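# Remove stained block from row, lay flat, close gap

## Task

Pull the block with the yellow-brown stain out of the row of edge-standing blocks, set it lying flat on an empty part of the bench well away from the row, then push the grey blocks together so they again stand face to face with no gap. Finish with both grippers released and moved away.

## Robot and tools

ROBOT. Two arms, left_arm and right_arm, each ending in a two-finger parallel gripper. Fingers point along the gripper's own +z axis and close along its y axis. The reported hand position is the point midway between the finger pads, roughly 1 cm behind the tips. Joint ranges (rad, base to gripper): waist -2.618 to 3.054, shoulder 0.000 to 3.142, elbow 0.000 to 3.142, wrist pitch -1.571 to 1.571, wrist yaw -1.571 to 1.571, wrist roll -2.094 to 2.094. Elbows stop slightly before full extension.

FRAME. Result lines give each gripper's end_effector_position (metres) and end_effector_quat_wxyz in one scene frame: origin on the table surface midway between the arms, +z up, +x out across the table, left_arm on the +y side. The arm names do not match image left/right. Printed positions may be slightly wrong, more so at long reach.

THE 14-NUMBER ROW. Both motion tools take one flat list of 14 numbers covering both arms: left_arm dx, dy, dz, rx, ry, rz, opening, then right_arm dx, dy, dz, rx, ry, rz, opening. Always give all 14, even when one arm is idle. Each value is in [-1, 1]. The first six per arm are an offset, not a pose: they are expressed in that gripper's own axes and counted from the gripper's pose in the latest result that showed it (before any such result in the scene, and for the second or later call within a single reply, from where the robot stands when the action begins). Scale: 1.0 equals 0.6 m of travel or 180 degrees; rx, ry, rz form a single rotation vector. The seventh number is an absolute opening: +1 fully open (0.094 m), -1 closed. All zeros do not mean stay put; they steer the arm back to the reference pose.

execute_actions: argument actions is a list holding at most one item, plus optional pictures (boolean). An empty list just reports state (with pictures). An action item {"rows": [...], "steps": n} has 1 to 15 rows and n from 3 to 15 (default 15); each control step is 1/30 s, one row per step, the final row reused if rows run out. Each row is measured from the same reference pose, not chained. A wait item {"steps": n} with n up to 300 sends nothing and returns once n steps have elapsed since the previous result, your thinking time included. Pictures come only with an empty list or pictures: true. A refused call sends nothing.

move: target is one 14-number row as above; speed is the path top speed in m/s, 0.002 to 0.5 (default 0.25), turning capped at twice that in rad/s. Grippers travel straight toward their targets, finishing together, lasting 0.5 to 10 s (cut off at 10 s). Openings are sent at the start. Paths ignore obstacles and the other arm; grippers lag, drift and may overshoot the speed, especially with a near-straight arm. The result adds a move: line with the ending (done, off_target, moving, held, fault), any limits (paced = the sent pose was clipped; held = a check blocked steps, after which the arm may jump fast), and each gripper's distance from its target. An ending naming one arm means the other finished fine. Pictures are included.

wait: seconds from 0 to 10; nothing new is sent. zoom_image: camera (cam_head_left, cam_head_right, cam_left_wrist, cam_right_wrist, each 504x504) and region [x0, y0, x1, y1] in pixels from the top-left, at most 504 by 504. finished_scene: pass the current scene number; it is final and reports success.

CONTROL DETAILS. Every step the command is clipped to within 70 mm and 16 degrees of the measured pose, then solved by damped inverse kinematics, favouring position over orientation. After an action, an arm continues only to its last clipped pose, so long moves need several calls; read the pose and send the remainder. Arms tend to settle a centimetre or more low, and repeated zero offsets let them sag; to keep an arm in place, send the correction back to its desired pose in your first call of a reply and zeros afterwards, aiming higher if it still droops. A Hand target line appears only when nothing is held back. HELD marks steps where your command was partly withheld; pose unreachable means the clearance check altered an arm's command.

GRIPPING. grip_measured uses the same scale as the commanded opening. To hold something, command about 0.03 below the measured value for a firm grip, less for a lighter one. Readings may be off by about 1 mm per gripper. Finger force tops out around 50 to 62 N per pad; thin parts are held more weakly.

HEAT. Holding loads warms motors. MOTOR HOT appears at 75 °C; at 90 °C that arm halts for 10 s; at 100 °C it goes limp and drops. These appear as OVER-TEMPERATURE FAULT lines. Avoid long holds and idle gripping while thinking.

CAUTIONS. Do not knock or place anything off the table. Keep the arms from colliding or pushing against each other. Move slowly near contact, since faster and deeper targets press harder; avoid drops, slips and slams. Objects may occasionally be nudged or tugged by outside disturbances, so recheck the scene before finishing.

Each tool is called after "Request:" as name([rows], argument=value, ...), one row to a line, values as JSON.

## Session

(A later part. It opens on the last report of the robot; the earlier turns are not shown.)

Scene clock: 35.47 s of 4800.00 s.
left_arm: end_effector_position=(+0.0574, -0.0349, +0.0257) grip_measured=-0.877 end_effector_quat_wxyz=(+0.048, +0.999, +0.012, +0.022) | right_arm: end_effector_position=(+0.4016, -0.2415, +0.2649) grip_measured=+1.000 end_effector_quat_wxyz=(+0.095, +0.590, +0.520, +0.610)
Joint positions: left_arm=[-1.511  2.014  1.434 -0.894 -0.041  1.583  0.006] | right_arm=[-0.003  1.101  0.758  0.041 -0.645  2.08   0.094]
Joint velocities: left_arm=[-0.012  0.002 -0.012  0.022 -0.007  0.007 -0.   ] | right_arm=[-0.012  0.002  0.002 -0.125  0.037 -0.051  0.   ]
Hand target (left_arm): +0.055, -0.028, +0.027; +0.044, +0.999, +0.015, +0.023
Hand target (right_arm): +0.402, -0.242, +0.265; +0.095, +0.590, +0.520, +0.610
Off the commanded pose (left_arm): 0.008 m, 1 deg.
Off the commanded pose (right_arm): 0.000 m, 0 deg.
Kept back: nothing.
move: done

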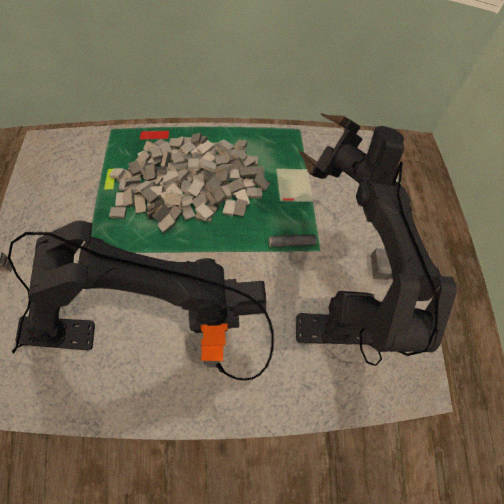

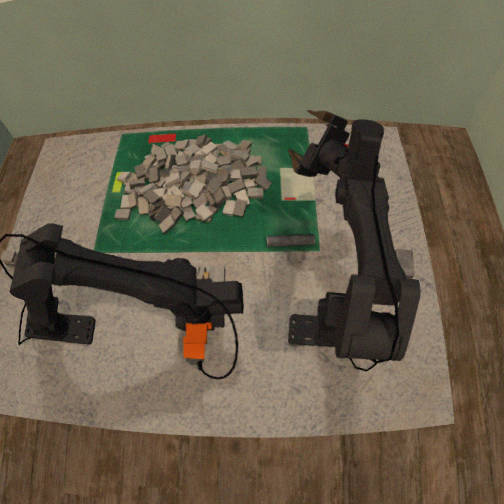

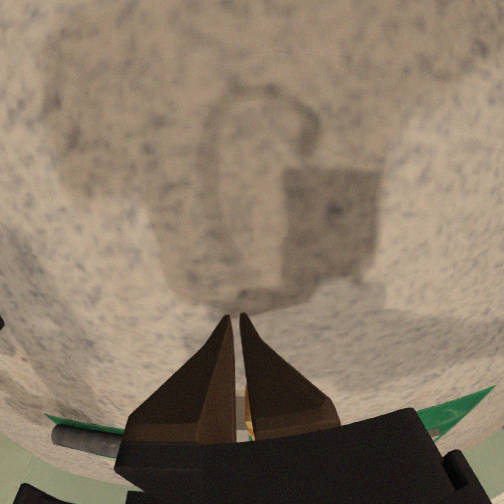

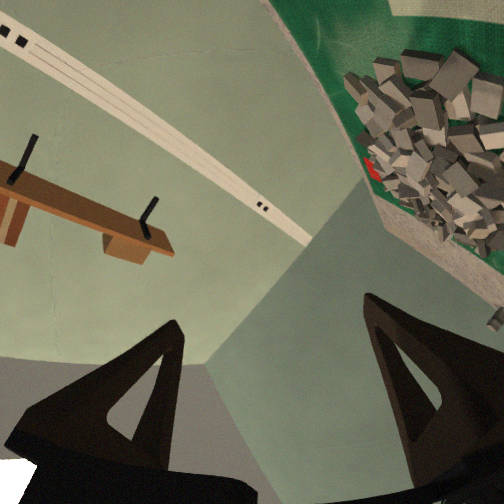

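Request:
move(target=[0.1,-0.016,0,0,0,0,-0.5,0,0,0,0,0,0,1], speed=0.06)

Request:
move(target=[0.035,0,0,0,0,0,-0.5,0,0,0,0,0,0,1], speed=0.03)

Scene clock: 37.03 s of 4800.00 s.
left_arm: end_effector_position=(+0.1177, -0.0273, +0.0258) grip_measured=-0.503 end_effector_quat_wxyz=(+0.045, +0.998, +0.016, +0.029) | right_arm: end_effector_position=(+0.4016, -0.2415, +0.2649) grip_measured=+1.000 end_effector_quat_wxyz=(+0.095, +0.590, +0.520, +0.610)
Joint positions: left_arm=[-1.357  2.014  1.434 -0.892 -0.041  1.73   0.023] | right_arm=[-0.003  1.101  0.758  0.041 -0.645  2.08   0.094]
Joint velocities: left_arm=[ 0.002 -0.017 -0.002  0.066 -0.022  0.022 -0.001] | right_arm=[ 0.002 -0.007 -0.017 -0.007 -0.081  0.081  0.   ]
Hand target (left_arm): +0.118, -0.024, +0.028; +0.048, +0.998, +0.012, +0.024
Hand target (right_arm): +0.402, -0.242, +0.265; +0.095, +0.590, +0.520, +0.610
Off the commanded pose (left_arm): 0.004 m, 1 deg.
Off the commanded pose (right_arm): 0.000 m, 0 deg.
Kept back: nothing.
move: done

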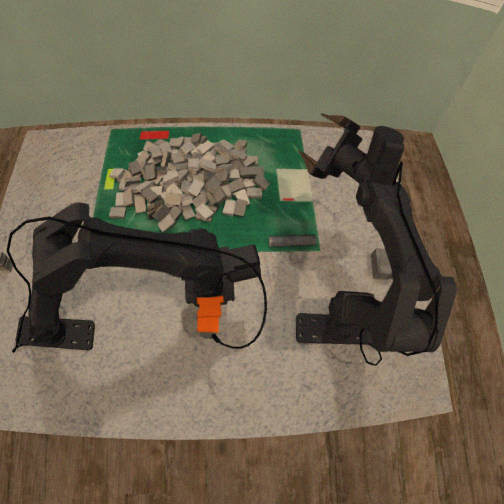

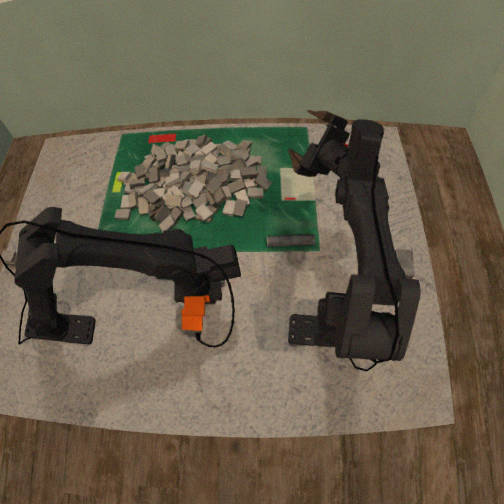

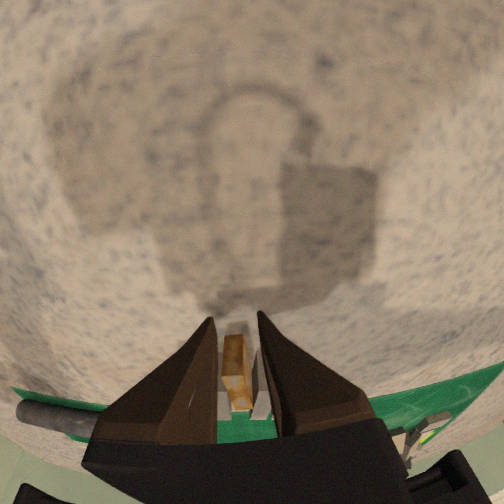

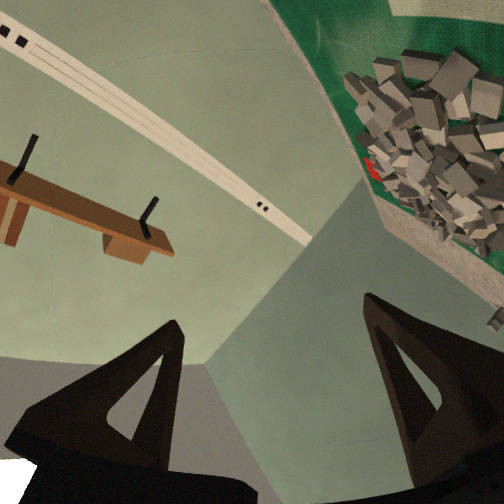

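Scene clock: 38.00 s of 4800.00 s.
left_arm: end_effector_position=(+0.1345, -0.0233, +0.0258) grip_measured=-0.503 end_effector_quat_wxyz=(+0.044, +0.998, +0.016, +0.030) | right_arm: end_effector_position=(+0.4016, -0.2415, +0.2649) grip_measured=+1.000 end_effector_quat_wxyz=(+0.095, +0.590, +0.520, +0.610)
Joint positions: left_arm=[-1.314  2.014  1.434 -0.892 -0.041  1.772  0.023] | right_arm=[-0.003  1.101  0.758  0.041 -0.645  2.08   0.094]
Joint velocities: left_arm=[ 0.022 -0.002 -0.002  0.007  0.066  0.051 -0.   ] | right_arm=[-0.012 -0.007 -0.002 -0.051  0.022  0.007  0.   ]
Hand target (left_arm): +0.139, -0.026, +0.027; +0.045, +0.998, +0.016, +0.029
Hand target (right_arm): +0.402, -0.242, +0.265; +0.095, +0.590, +0.520, +0.610
Off the commanded pose (left_arm): 0.005 m, 0 deg.
Off the commanded pose (right_arm): 0.000 m, 0 deg.
Kept back: nothing.
move: done

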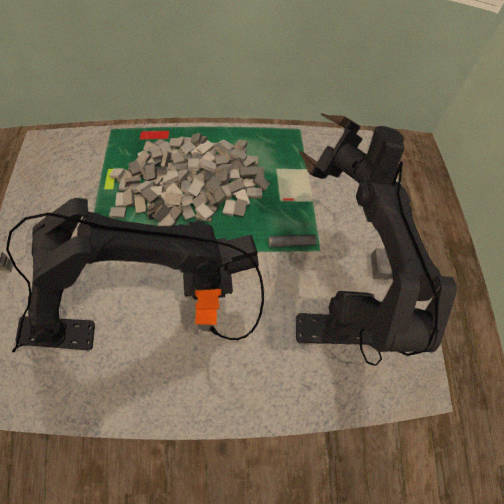

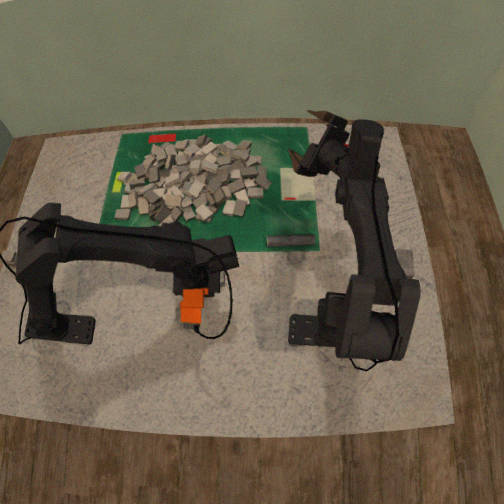

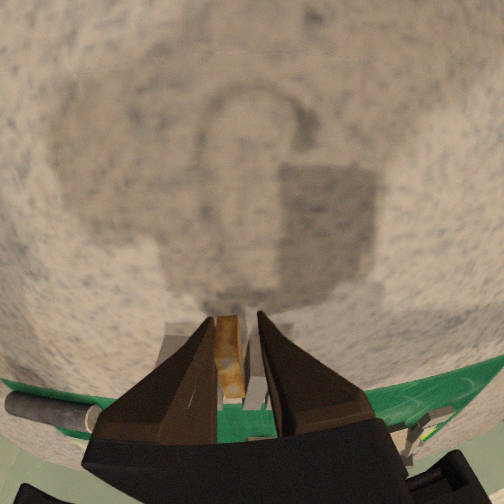

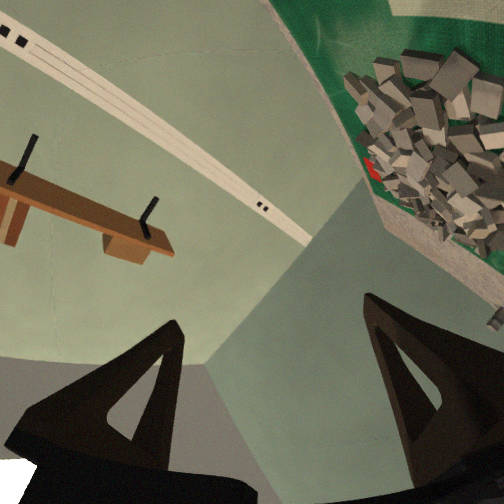

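Request:
move(target=[0,0,0,0,0,0,-0.88,0,0,0,0,0,0,1])

Scene clock: 38.93 s of 4800.00 s.
left_arm: end_effector_position=(+0.1346, -0.0241, +0.0258) grip_measured=-0.769 end_effector_quat_wxyz=(+0.045, +0.998, +0.015, +0.031) | right_arm: end_effector_position=(+0.4016, -0.2415, +0.2649) grip_measured=+1.000 end_effector_quat_wxyz=(+0.095, +0.590, +0.520, +0.610)
Joint positions: left_arm=[-1.314  2.014  1.434 -0.889 -0.041  1.774  0.011] | right_arm=[-0.003  1.101  0.758  0.041 -0.645  2.08   0.094]
Joint velocities: left_arm=[-0.007  0.002 -0.012  0.022 -0.081 -0.022 -0.001] | right_arm=[ 0.002  0.007 -0.027  0.007  0.007  0.037  0.   ]
Hand target (left_arm): +0.134, -0.023, +0.026; +0.044, +0.998, +0.016, +0.030
Hand target (right_arm): +0.402, -0.242, +0.265; +0.095, +0.590, +0.520, +0.610
Off the commanded pose (left_arm): 0.001 m, 0 deg.
Off the commanded pose (right_arm): 0.000 m, 0 deg.
Kept back: nothing.
move: done

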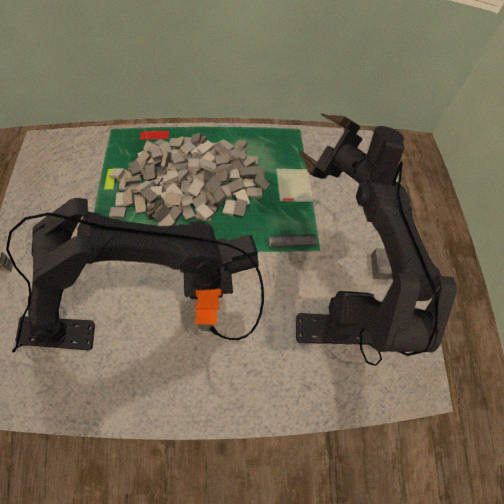

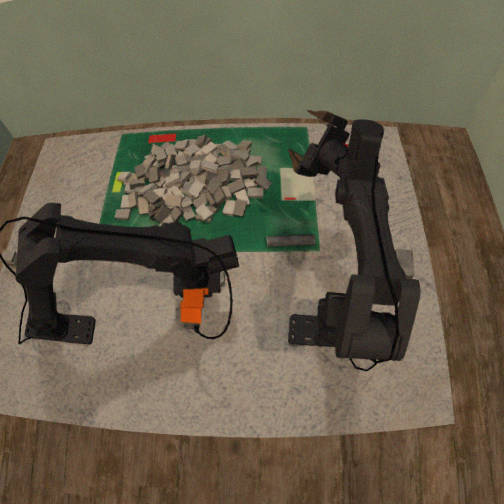

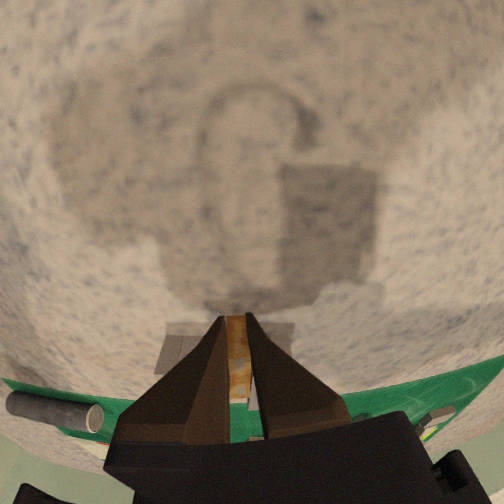

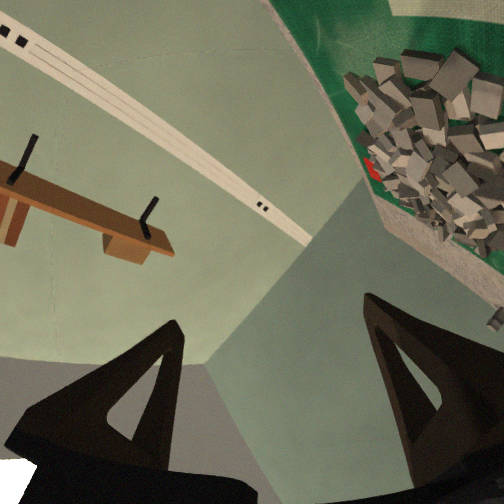

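Request:
move(target=[-0.14,0,-0.006,0,0,0,-0.88,0,0,0,0,0,0,1], speed=0.08)

Request:
move(target=[0,0,-0.02,-0.3,0,0,-0.88,0,0,0,0,0,0,1])

Scene clock: 41.67 s of 4800.00 s.
left_arm: end_effector_position=(+0.0600, -0.0340, +0.0251) grip_measured=-0.769 end_effector_quat_wxyz=(+0.049, +0.998, +0.016, +0.043) | right_arm: end_effector_position=(+0.4016, -0.2415, +0.2649) grip_measured=+1.000 end_effector_quat_wxyz=(+0.095, +0.590, +0.520, +0.610)
Joint positions: left_arm=[-1.525  2.01   1.423 -0.884 -0.086  1.564  0.011] | right_arm=[-0.003  1.101  0.758  0.041 -0.645  2.08   0.094]
Joint velocities: left_arm=[ 0.012 -0.012  0.007 -0.022  0.037  0.051 -0.001] | right_arm=[-0.007  0.012  0.007  0.007 -0.022 -0.007  0.   ]
Hand target (left_arm): +0.050, -0.027, +0.024; +0.044, +0.999, +0.015, +0.029
Hand target (right_arm): +0.402, -0.242, +0.265; +0.095, +0.590, +0.520, +0.610
Off the commanded pose (left_arm): 0.012 m, 2 deg.
Off the commanded pose (right_arm): 0.000 m, 0 deg.
Kept back: nothing.
move: off_target (left_arm)

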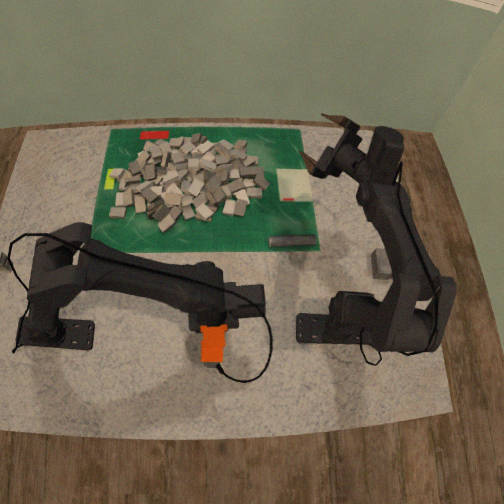

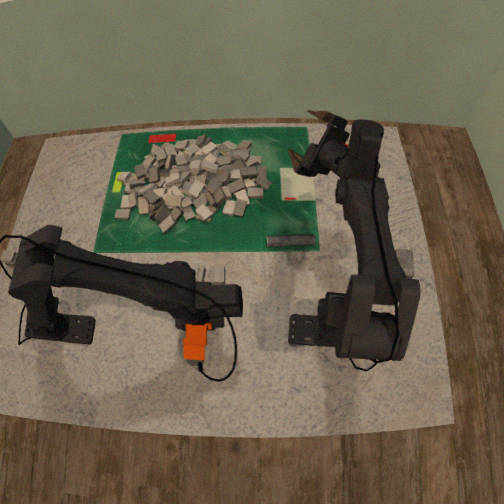

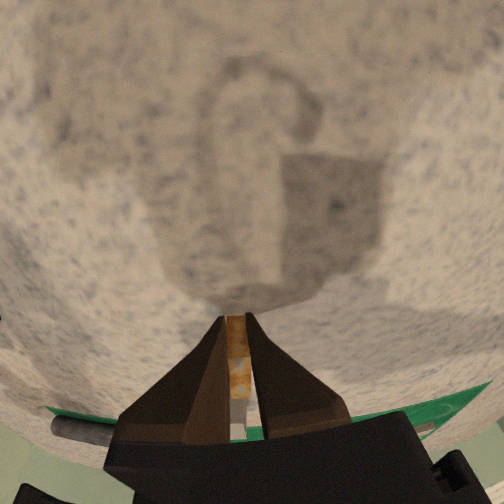

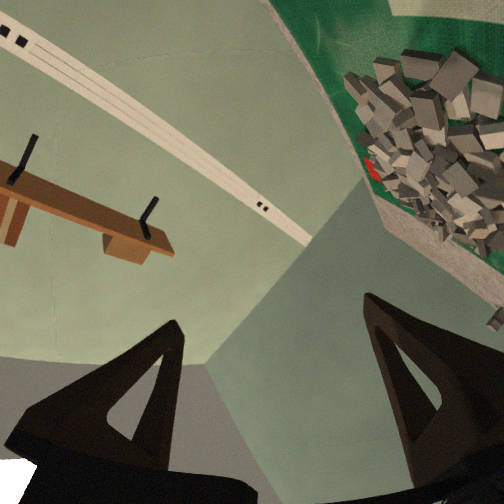

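Scene clock: 44.33 s of 4800.00 s.
left_arm: end_effector_position=(+0.0561, -0.0372, +0.0455) grip_measured=-0.770 end_effector_quat_wxyz=(+0.502, +0.864, -0.009, +0.048) | right_arm: end_effector_position=(+0.4016, -0.2415, +0.2649) grip_measured=+1.000 end_effector_quat_wxyz=(+0.095, +0.590, +0.520, +0.610)
Joint positions: left_arm=[-1.519  1.672  0.422  0.735 -0.051  1.647  0.011] | right_arm=[-0.003  1.101  0.758  0.041 -0.645  2.08   0.094]
Joint velocities: left_arm=[-0.002  0.027 -0.007  0.037  0.081  0.037  0.   ] | right_arm=[-0.007  0.007  0.002 -0.007  0.022 -0.037  0.   ]
Hand target (left_arm): +0.059, -0.033, +0.038; +0.497, +0.866, -0.010, +0.049
Hand target (right_arm): +0.402, -0.242, +0.265; +0.095, +0.590, +0.520, +0.610
Off the commanded pose (left_arm): 0.010 m, 1 deg.
Off the commanded pose (right_arm): 0.000 m, 0 deg.
Kept back: nothing.
move: done

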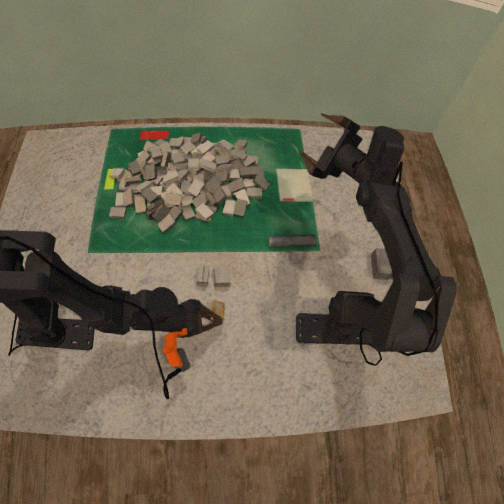

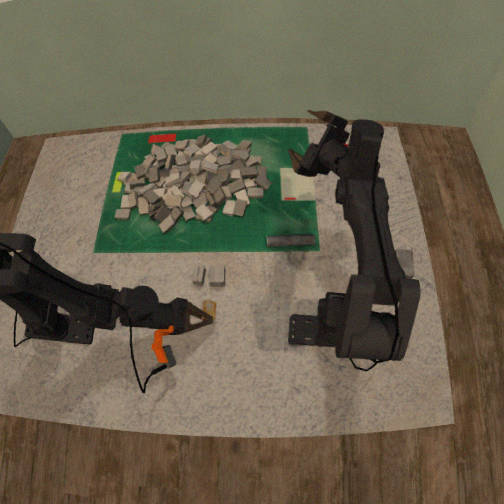

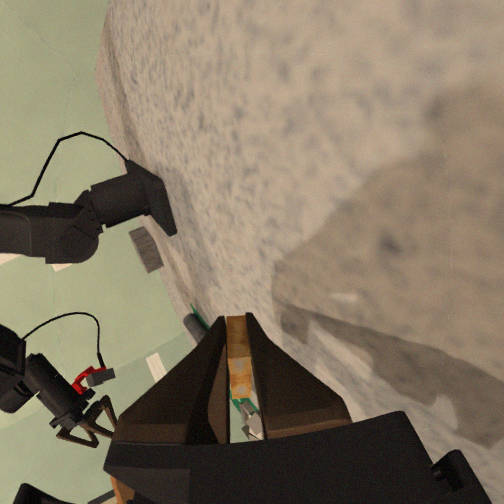

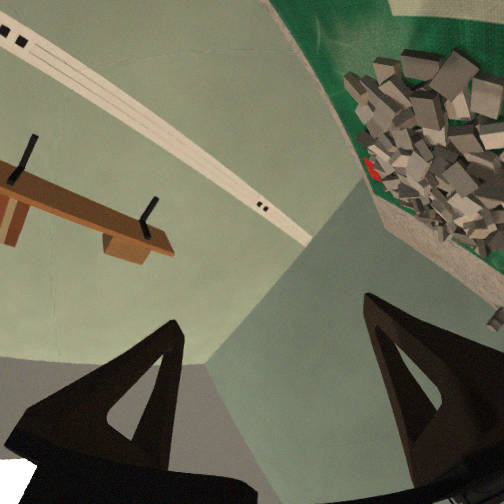

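Request:
move(target=[0,-0.032,0.019,0,0,0,-0.88,0,0,0,0,0,0,1], speed=0.03)

Scene clock: 45.57 s of 4800.00 s.
left_arm: end_effector_position=(+0.0562, -0.0420, +0.0288) grip_measured=-0.770 end_effector_quat_wxyz=(+0.503, +0.863, -0.009, +0.048) | right_arm: end_effector_position=(+0.4016, -0.2415, +0.2649) grip_measured=+1.000 end_effector_quat_wxyz=(+0.095, +0.590, +0.520, +0.610)
Joint positions: left_arm=[-1.519  1.779  0.422  0.845 -0.051  1.647  0.011] | right_arm=[-0.003  1.101  0.758  0.041 -0.645  2.08   0.094]
Joint velocities: left_arm=[-0.007 -0.017 -0.002 -0.022  0.051  0.037  0.   ] | right_arm=[-0.002  0.007 -0.012 -0.066  0.007  0.007  0.   ]
Hand target (left_arm): +0.058, -0.037, +0.023; +0.501, +0.864, -0.009, +0.048
Hand target (right_arm): +0.402, -0.242, +0.265; +0.095, +0.590, +0.520, +0.610
Off the commanded pose (left_arm): 0.007 m, 0 deg.
Off the commanded pose (right_arm): 0.000 m, 0 deg.
Kept back: nothing.
move: done

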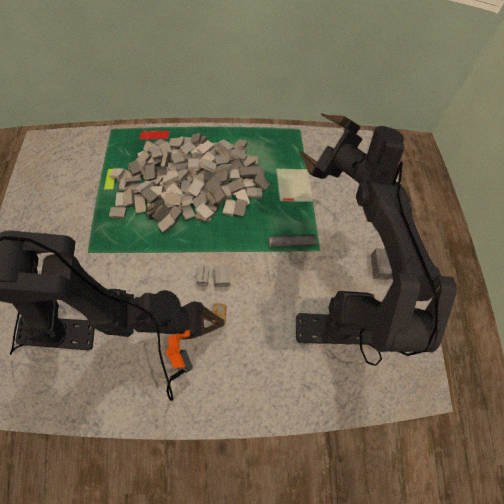

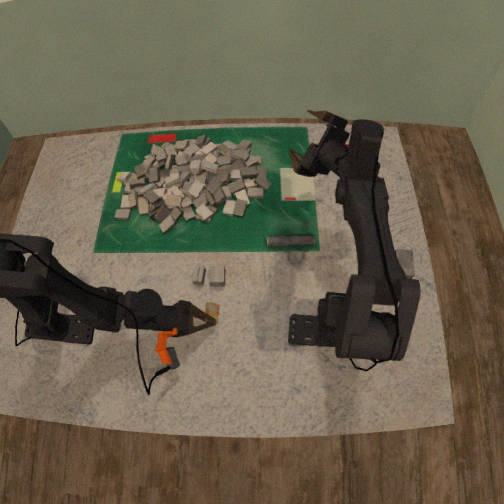

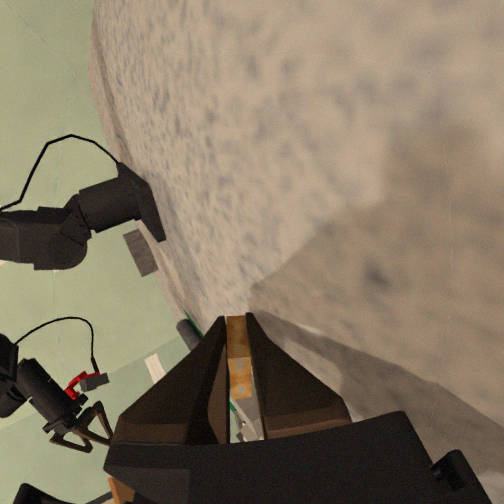

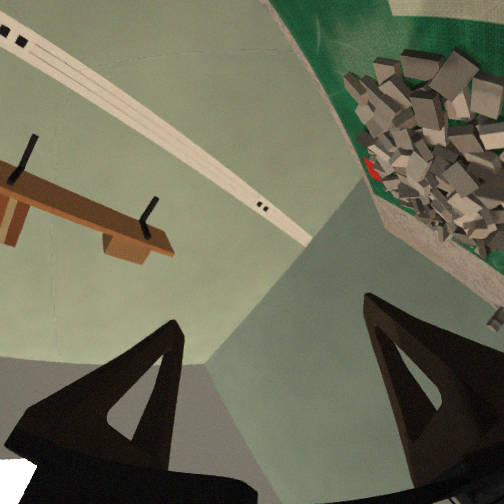

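Lower a bit more, loosen, withdraw.

Request:
move(target=[0,-0.016,0.01,0,0,0,-0.88,0,0,0,0,0,0,1], speed=0.03)

Request:
move(target=[0,0,0,0,0,0,-0.68,0,0,0,0,0,0,1])

Request:
move(target=[0,-0.04,-0.06,0,0,0,-0.68,0,0,0,0,0,0,1], speed=0.03)

Scene clock: 46.53 s of 4800.00 s.
left_arm: end_effector_position=(+0.0562, -0.0447, +0.0239) grip_measured=-0.770 end_effector_quat_wxyz=(+0.508, +0.860, -0.009, +0.048) | right_arm: end_effector_position=(+0.4016, -0.2415, +0.2649) grip_measured=+1.000 end_effector_quat_wxyz=(+0.095, +0.590, +0.520, +0.610)
Joint positions: left_arm=[-1.519  1.824  0.422  0.902 -0.051  1.647  0.011] | right_arm=[-0.003  1.101  0.758  0.041 -0.645  2.08   0.094]
Joint velocities: left_arm=[-0.007  0.037 -0.002  0.037  0.022 -0.022 -0.   ] | right_arm=[-0.002  0.002 -0.037 -0.066 -0.051  0.022  0.   ]
Hand target (left_arm): +0.057, -0.042, +0.018; +0.503, +0.863, -0.009, +0.048
Hand target (right_arm): +0.402, -0.242, +0.265; +0.095, +0.590, +0.520, +0.610
Off the commanded pose (left_arm): 0.007 m, 1 deg.
Off the commanded pose (right_arm): 0.000 m, 0 deg.
Kept back: nothing.
move: done

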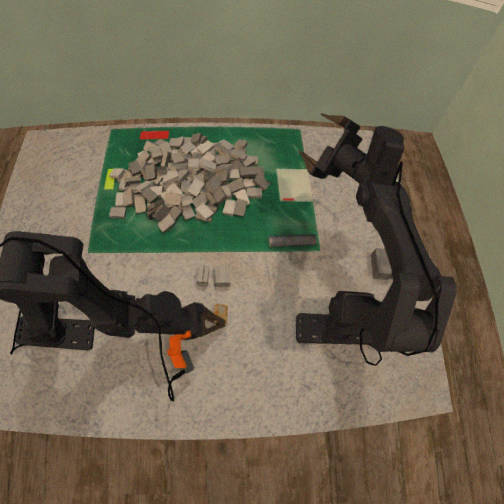

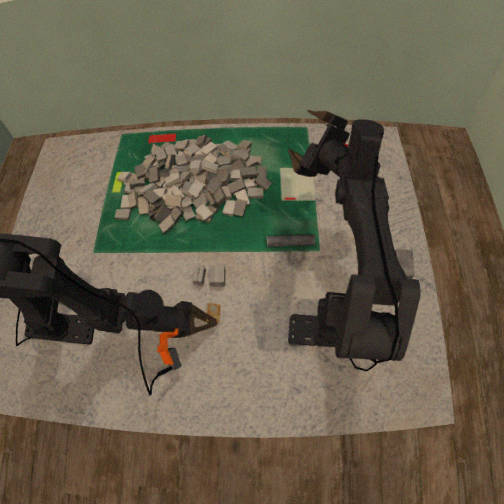

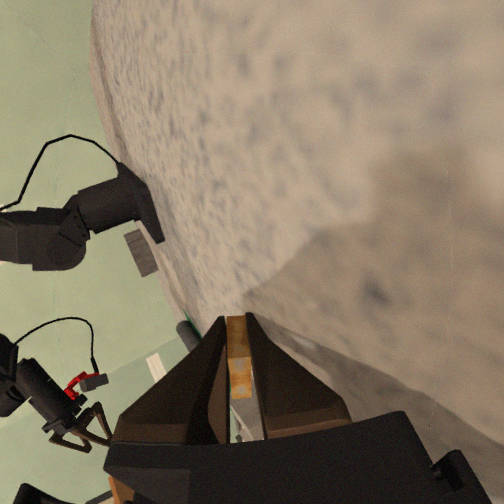

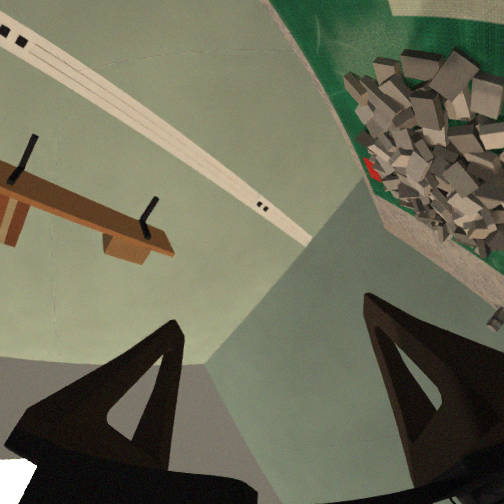

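Scene clock: 47.03 s of 4800.00 s.
left_arm: end_effector_position=(+0.0562, -0.0454, +0.0253) grip_measured=-0.683 end_effector_quat_wxyz=(+0.511, +0.858, -0.009, +0.048) | right_arm: end_effector_position=(+0.4016, -0.2415, +0.2649) grip_measured=+1.000 end_effector_quat_wxyz=(+0.095, +0.590, +0.520, +0.610)
Joint positions: left_arm=[-1.519  1.824  0.422  0.908 -0.051  1.647  0.015] | right_arm=[-0.003  1.101  0.758  0.041 -0.645  2.08   0.094]
Joint velocities: left_arm=[-0.017  0.012 -0.002 -0.037 -0.037 -0.007 -0.001] | right_arm=[-0.002 -0.012  0.002 -0.022  0.051 -0.007  0.   ]
Hand target (left_arm): +0.056, -0.045, +0.024; +0.508, +0.860, -0.009, +0.048
Hand target (right_arm): +0.402, -0.242, +0.265; +0.095, +0.590, +0.520, +0.610
Off the commanded pose (left_arm): 0.002 m, 0 deg.
Off the commanded pose (right_arm): 0.000 m, 0 deg.
Kept back: nothing.
move: done

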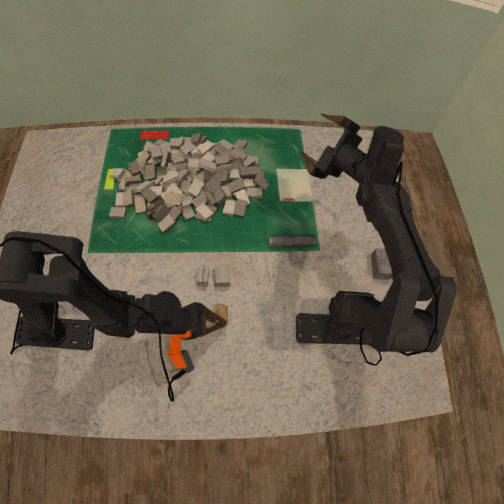

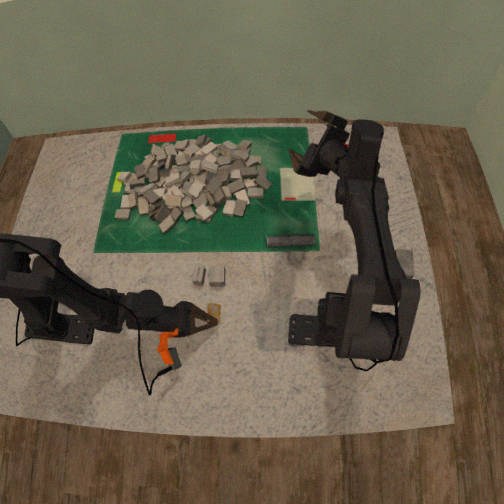

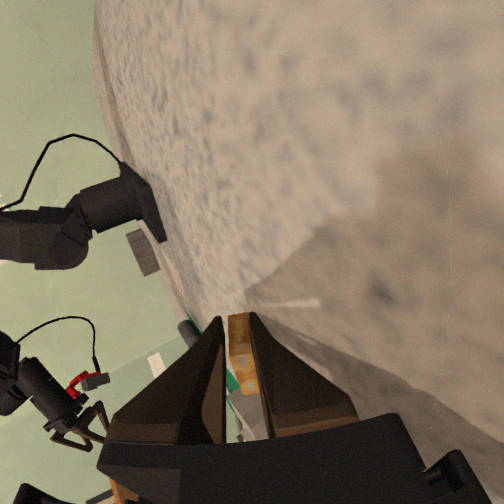

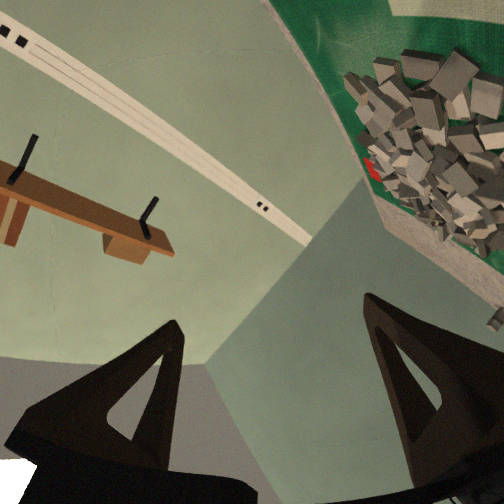

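Scene clock: 48.73 s of 4800.00 s.
left_arm: end_effector_position=(+0.0553, -0.0103, +0.0240) grip_measured=-0.683 end_effector_quat_wxyz=(+0.518, +0.854, -0.008, +0.048) | right_arm: end_effector_position=(+0.4016, -0.2415, +0.2649) grip_measured=+1.000 end_effector_quat_wxyz=(+0.095, +0.590, +0.520, +0.610)
Joint positions: left_arm=[-1.519  1.764  0.271  1.015 -0.051  1.647  0.015] | right_arm=[-0.003  1.101  0.758  0.041 -0.645  2.08   0.094]
Joint velocities: left_arm=[ 0.027  0.002 -0.012 -0.037 -0.022  0.022  0.001] | right_arm=[-0.037 -0.012 -0.007  0.007 -0.022 -0.022  0.   ]
Hand target (left_arm): +0.055, -0.003, +0.021; +0.511, +0.858, -0.009, +0.048
Hand target (right_arm): +0.402, -0.242, +0.265; +0.095, +0.590, +0.520, +0.610
Off the commanded pose (left_arm): 0.008 m, 1 deg.
Off the commanded pose (right_arm): 0.000 m, 0 deg.
Kept back: nothing.
move: done

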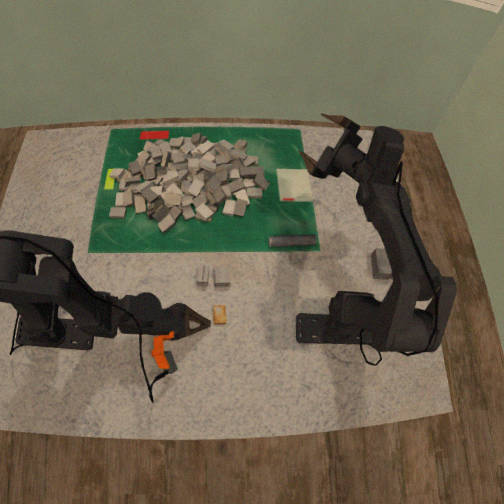

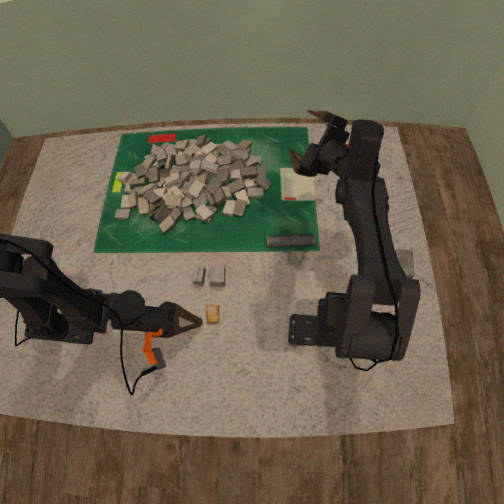

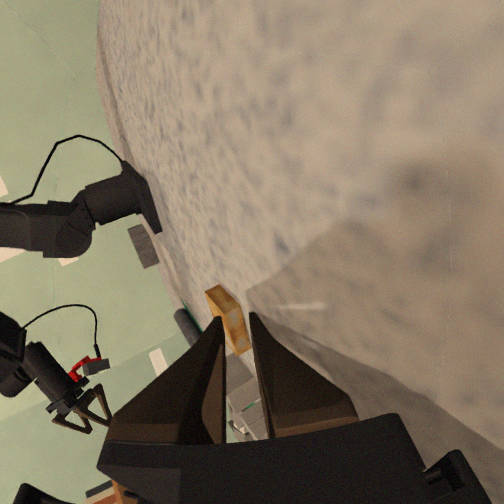

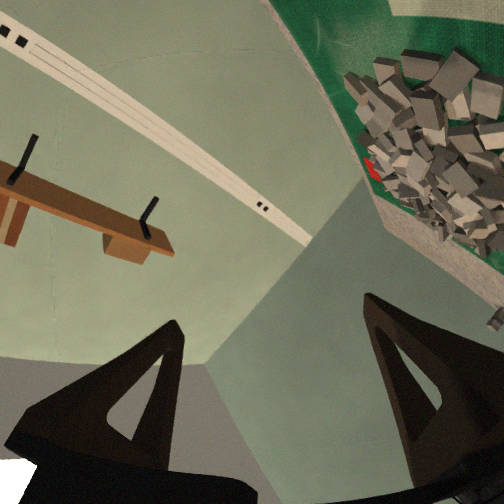

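Request:
move(target=[0,0.08,-0.05,0.31,0,0,1,0,0,0,0,0,0,1])

Scene clock: 51.63 s of 4800.00 s.
left_arm: end_effector_position=(+0.0548, -0.0056, +0.0799) grip_measured=+1.000 end_effector_quat_wxyz=(+0.067, +0.997, +0.018, +0.044) | right_arm: end_effector_position=(+0.4016, -0.2415, +0.2649) grip_measured=+1.000 end_effector_quat_wxyz=(+0.095, +0.590, +0.520, +0.610)
Joint positions: left_arm=[-1.54   1.819  1.383 -1.001 -0.09   1.546  0.094] | right_arm=[-0.003  1.101  0.758  0.041 -0.645  2.08   0.094]
Joint velocities: left_arm=[ 0.002 -0.022  0.002 -0.037 -0.066  0.007  0.   ] | right_arm=[-0.002 -0.002 -0.017  0.007  0.051  0.037  0.   ]
Hand target (left_arm): +0.050, -0.006, +0.080; +0.058, +0.997, +0.017, +0.042
Hand target (right_arm): +0.402, -0.242, +0.265; +0.095, +0.590, +0.520, +0.610
Off the commanded pose (left_arm): 0.005 m, 1 deg.
Off the commanded pose (right_arm): 0.000 m, 0 deg.
Kept back: nothing.
move: done

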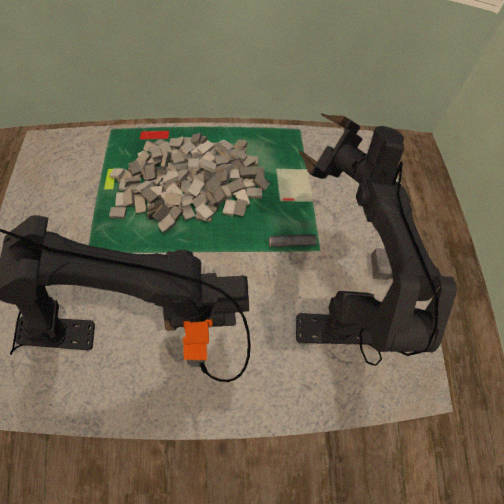

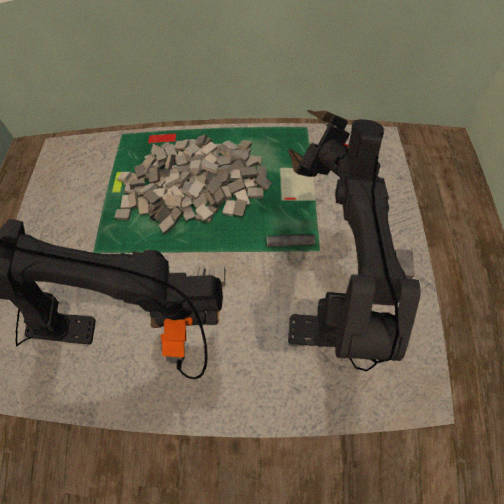

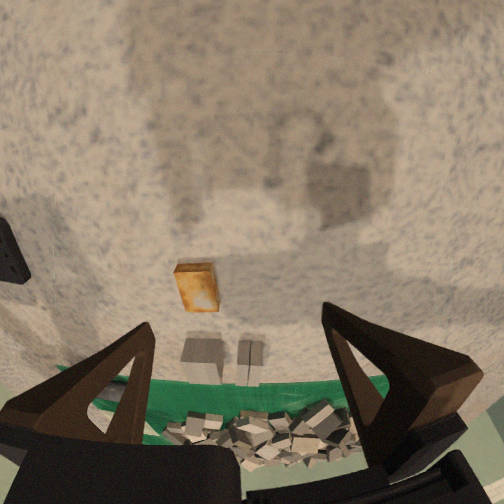

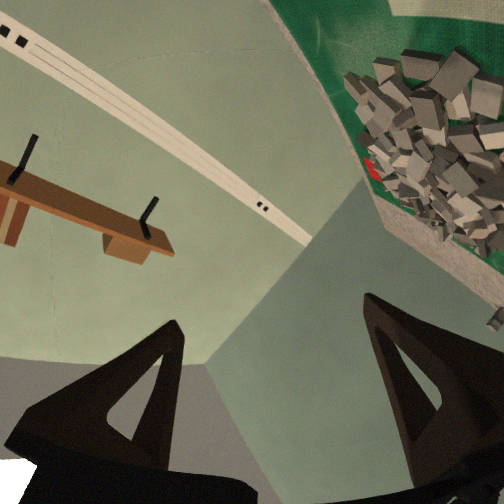

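Request:
move(target=[0.195,0.035,0.01,0.03,0,0.012,1,0,0,0,0,0,0,1])

Scene clock: 53.03 s of 4800.00 s.
left_arm: end_effector_position=(+0.1762, -0.0213, +0.0900) grip_measured=+1.000 end_effector_quat_wxyz=(+0.031, +0.998, +0.011, +0.054) | right_arm: end_effector_position=(+0.4016, -0.2415, +0.2649) grip_measured=+1.000 end_effector_quat_wxyz=(+0.095, +0.590, +0.520, +0.610)
Joint positions: left_arm=[-1.231  2.007  1.684 -1.155 -0.085  1.867  0.094] | right_arm=[-0.003  1.101  0.758  0.041 -0.645  2.08   0.094]
Joint velocities: left_arm=[ 0.002  0.002  0.002 -0.051 -0.007  0.066  0.   ] | right_arm=[-0.007  0.007  0.012 -0.081  0.007 -0.022  0.   ]
Hand target (left_arm): +0.173, -0.022, +0.088; +0.021, +0.999, +0.002, +0.048
Hand target (right_arm): +0.402, -0.242, +0.265; +0.095, +0.590, +0.520, +0.610
Off the commanded pose (left_arm): 0.005 m, 2 deg.
Off the commanded pose (right_arm): 0.000 m, 0 deg.
Kept back: nothing.
move: done

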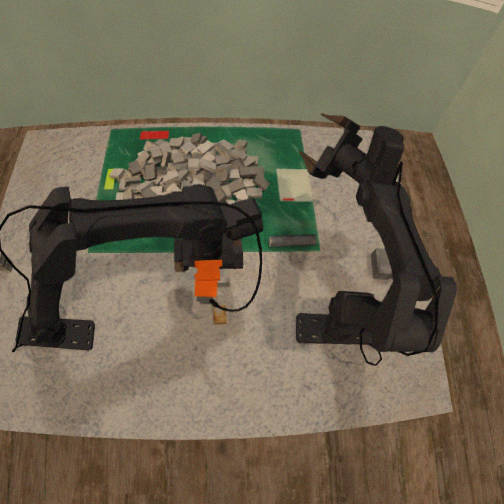

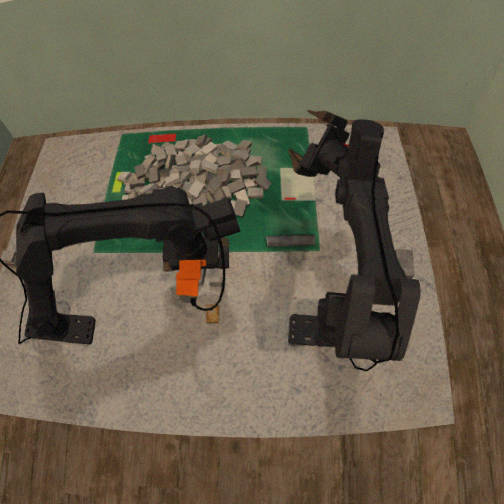

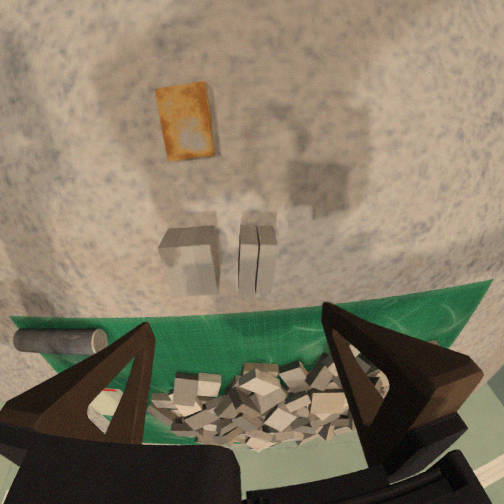

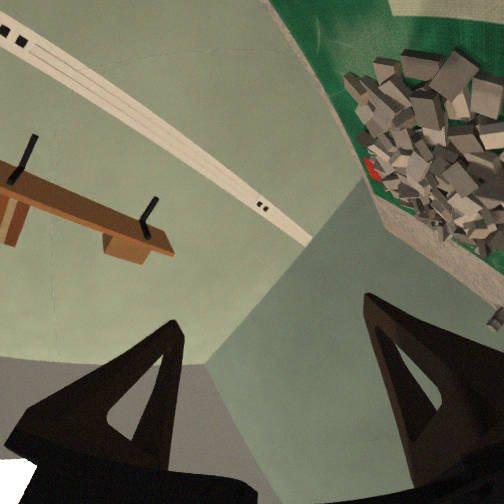

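Request:
move(target=[-0.008,0,0.075,0,0,0.015,1,0,0,0,0,0,0,1], speed=0.08)

Scene clock: 54.37 s of 4800.00 s.
left_arm: end_effector_position=(+0.1784, -0.0279, +0.0548) grip_measured=+1.000 end_effector_quat_wxyz=(+0.042, +0.997, -0.007, +0.059) | right_arm: end_effector_position=(+0.4016, -0.2415, +0.2649) grip_measured=+1.000 end_effector_quat_wxyz=(+0.095, +0.590, +0.520, +0.610)
Joint positions: left_arm=[-1.231  2.032  1.576 -0.998 -0.085  1.903  0.094] | right_arm=[-0.003  1.101  0.758  0.041 -0.645  2.08   0.094]
Joint velocities: left_arm=[-0.002 -0.017 -0.022  0.007 -0.037  0.007  0.   ] | right_arm=[ 0.007  0.002 -0.002 -0.022  0.022 -0.037  0.   ]
Hand target (left_arm): +0.177, -0.024, +0.045; +0.030, +0.998, -0.013, +0.055
Hand target (right_arm): +0.402, -0.242, +0.265; +0.095, +0.590, +0.520, +0.610
Off the commanded pose (left_arm): 0.011 m, 2 deg.
Off the commanded pose (right_arm): 0.000 m, 0 deg.
Kept back: nothing.
move: off_target (left_arm)

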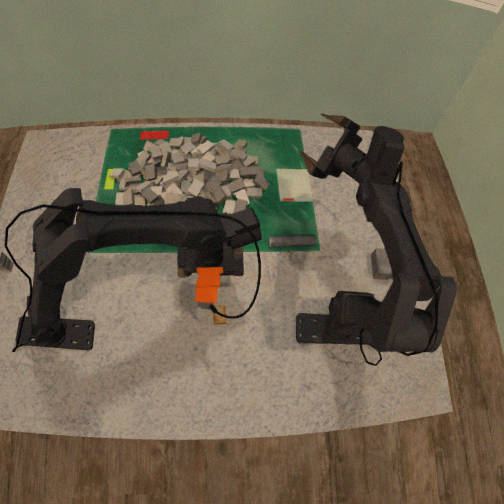

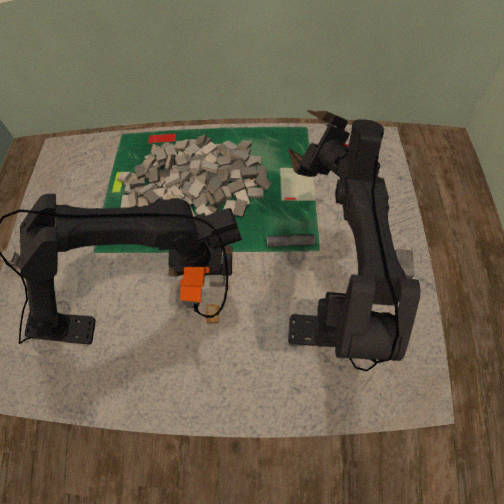

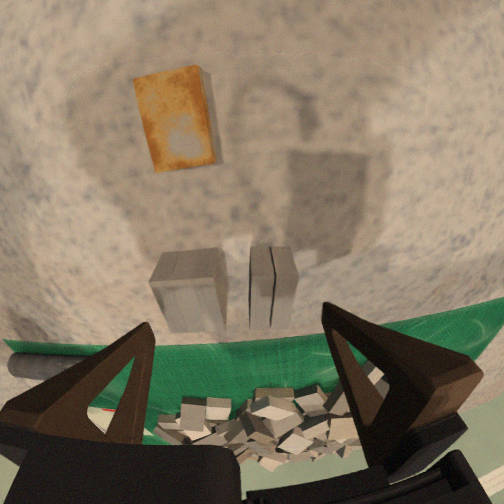

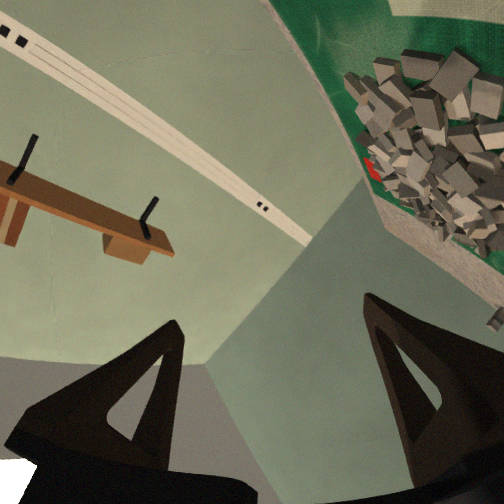

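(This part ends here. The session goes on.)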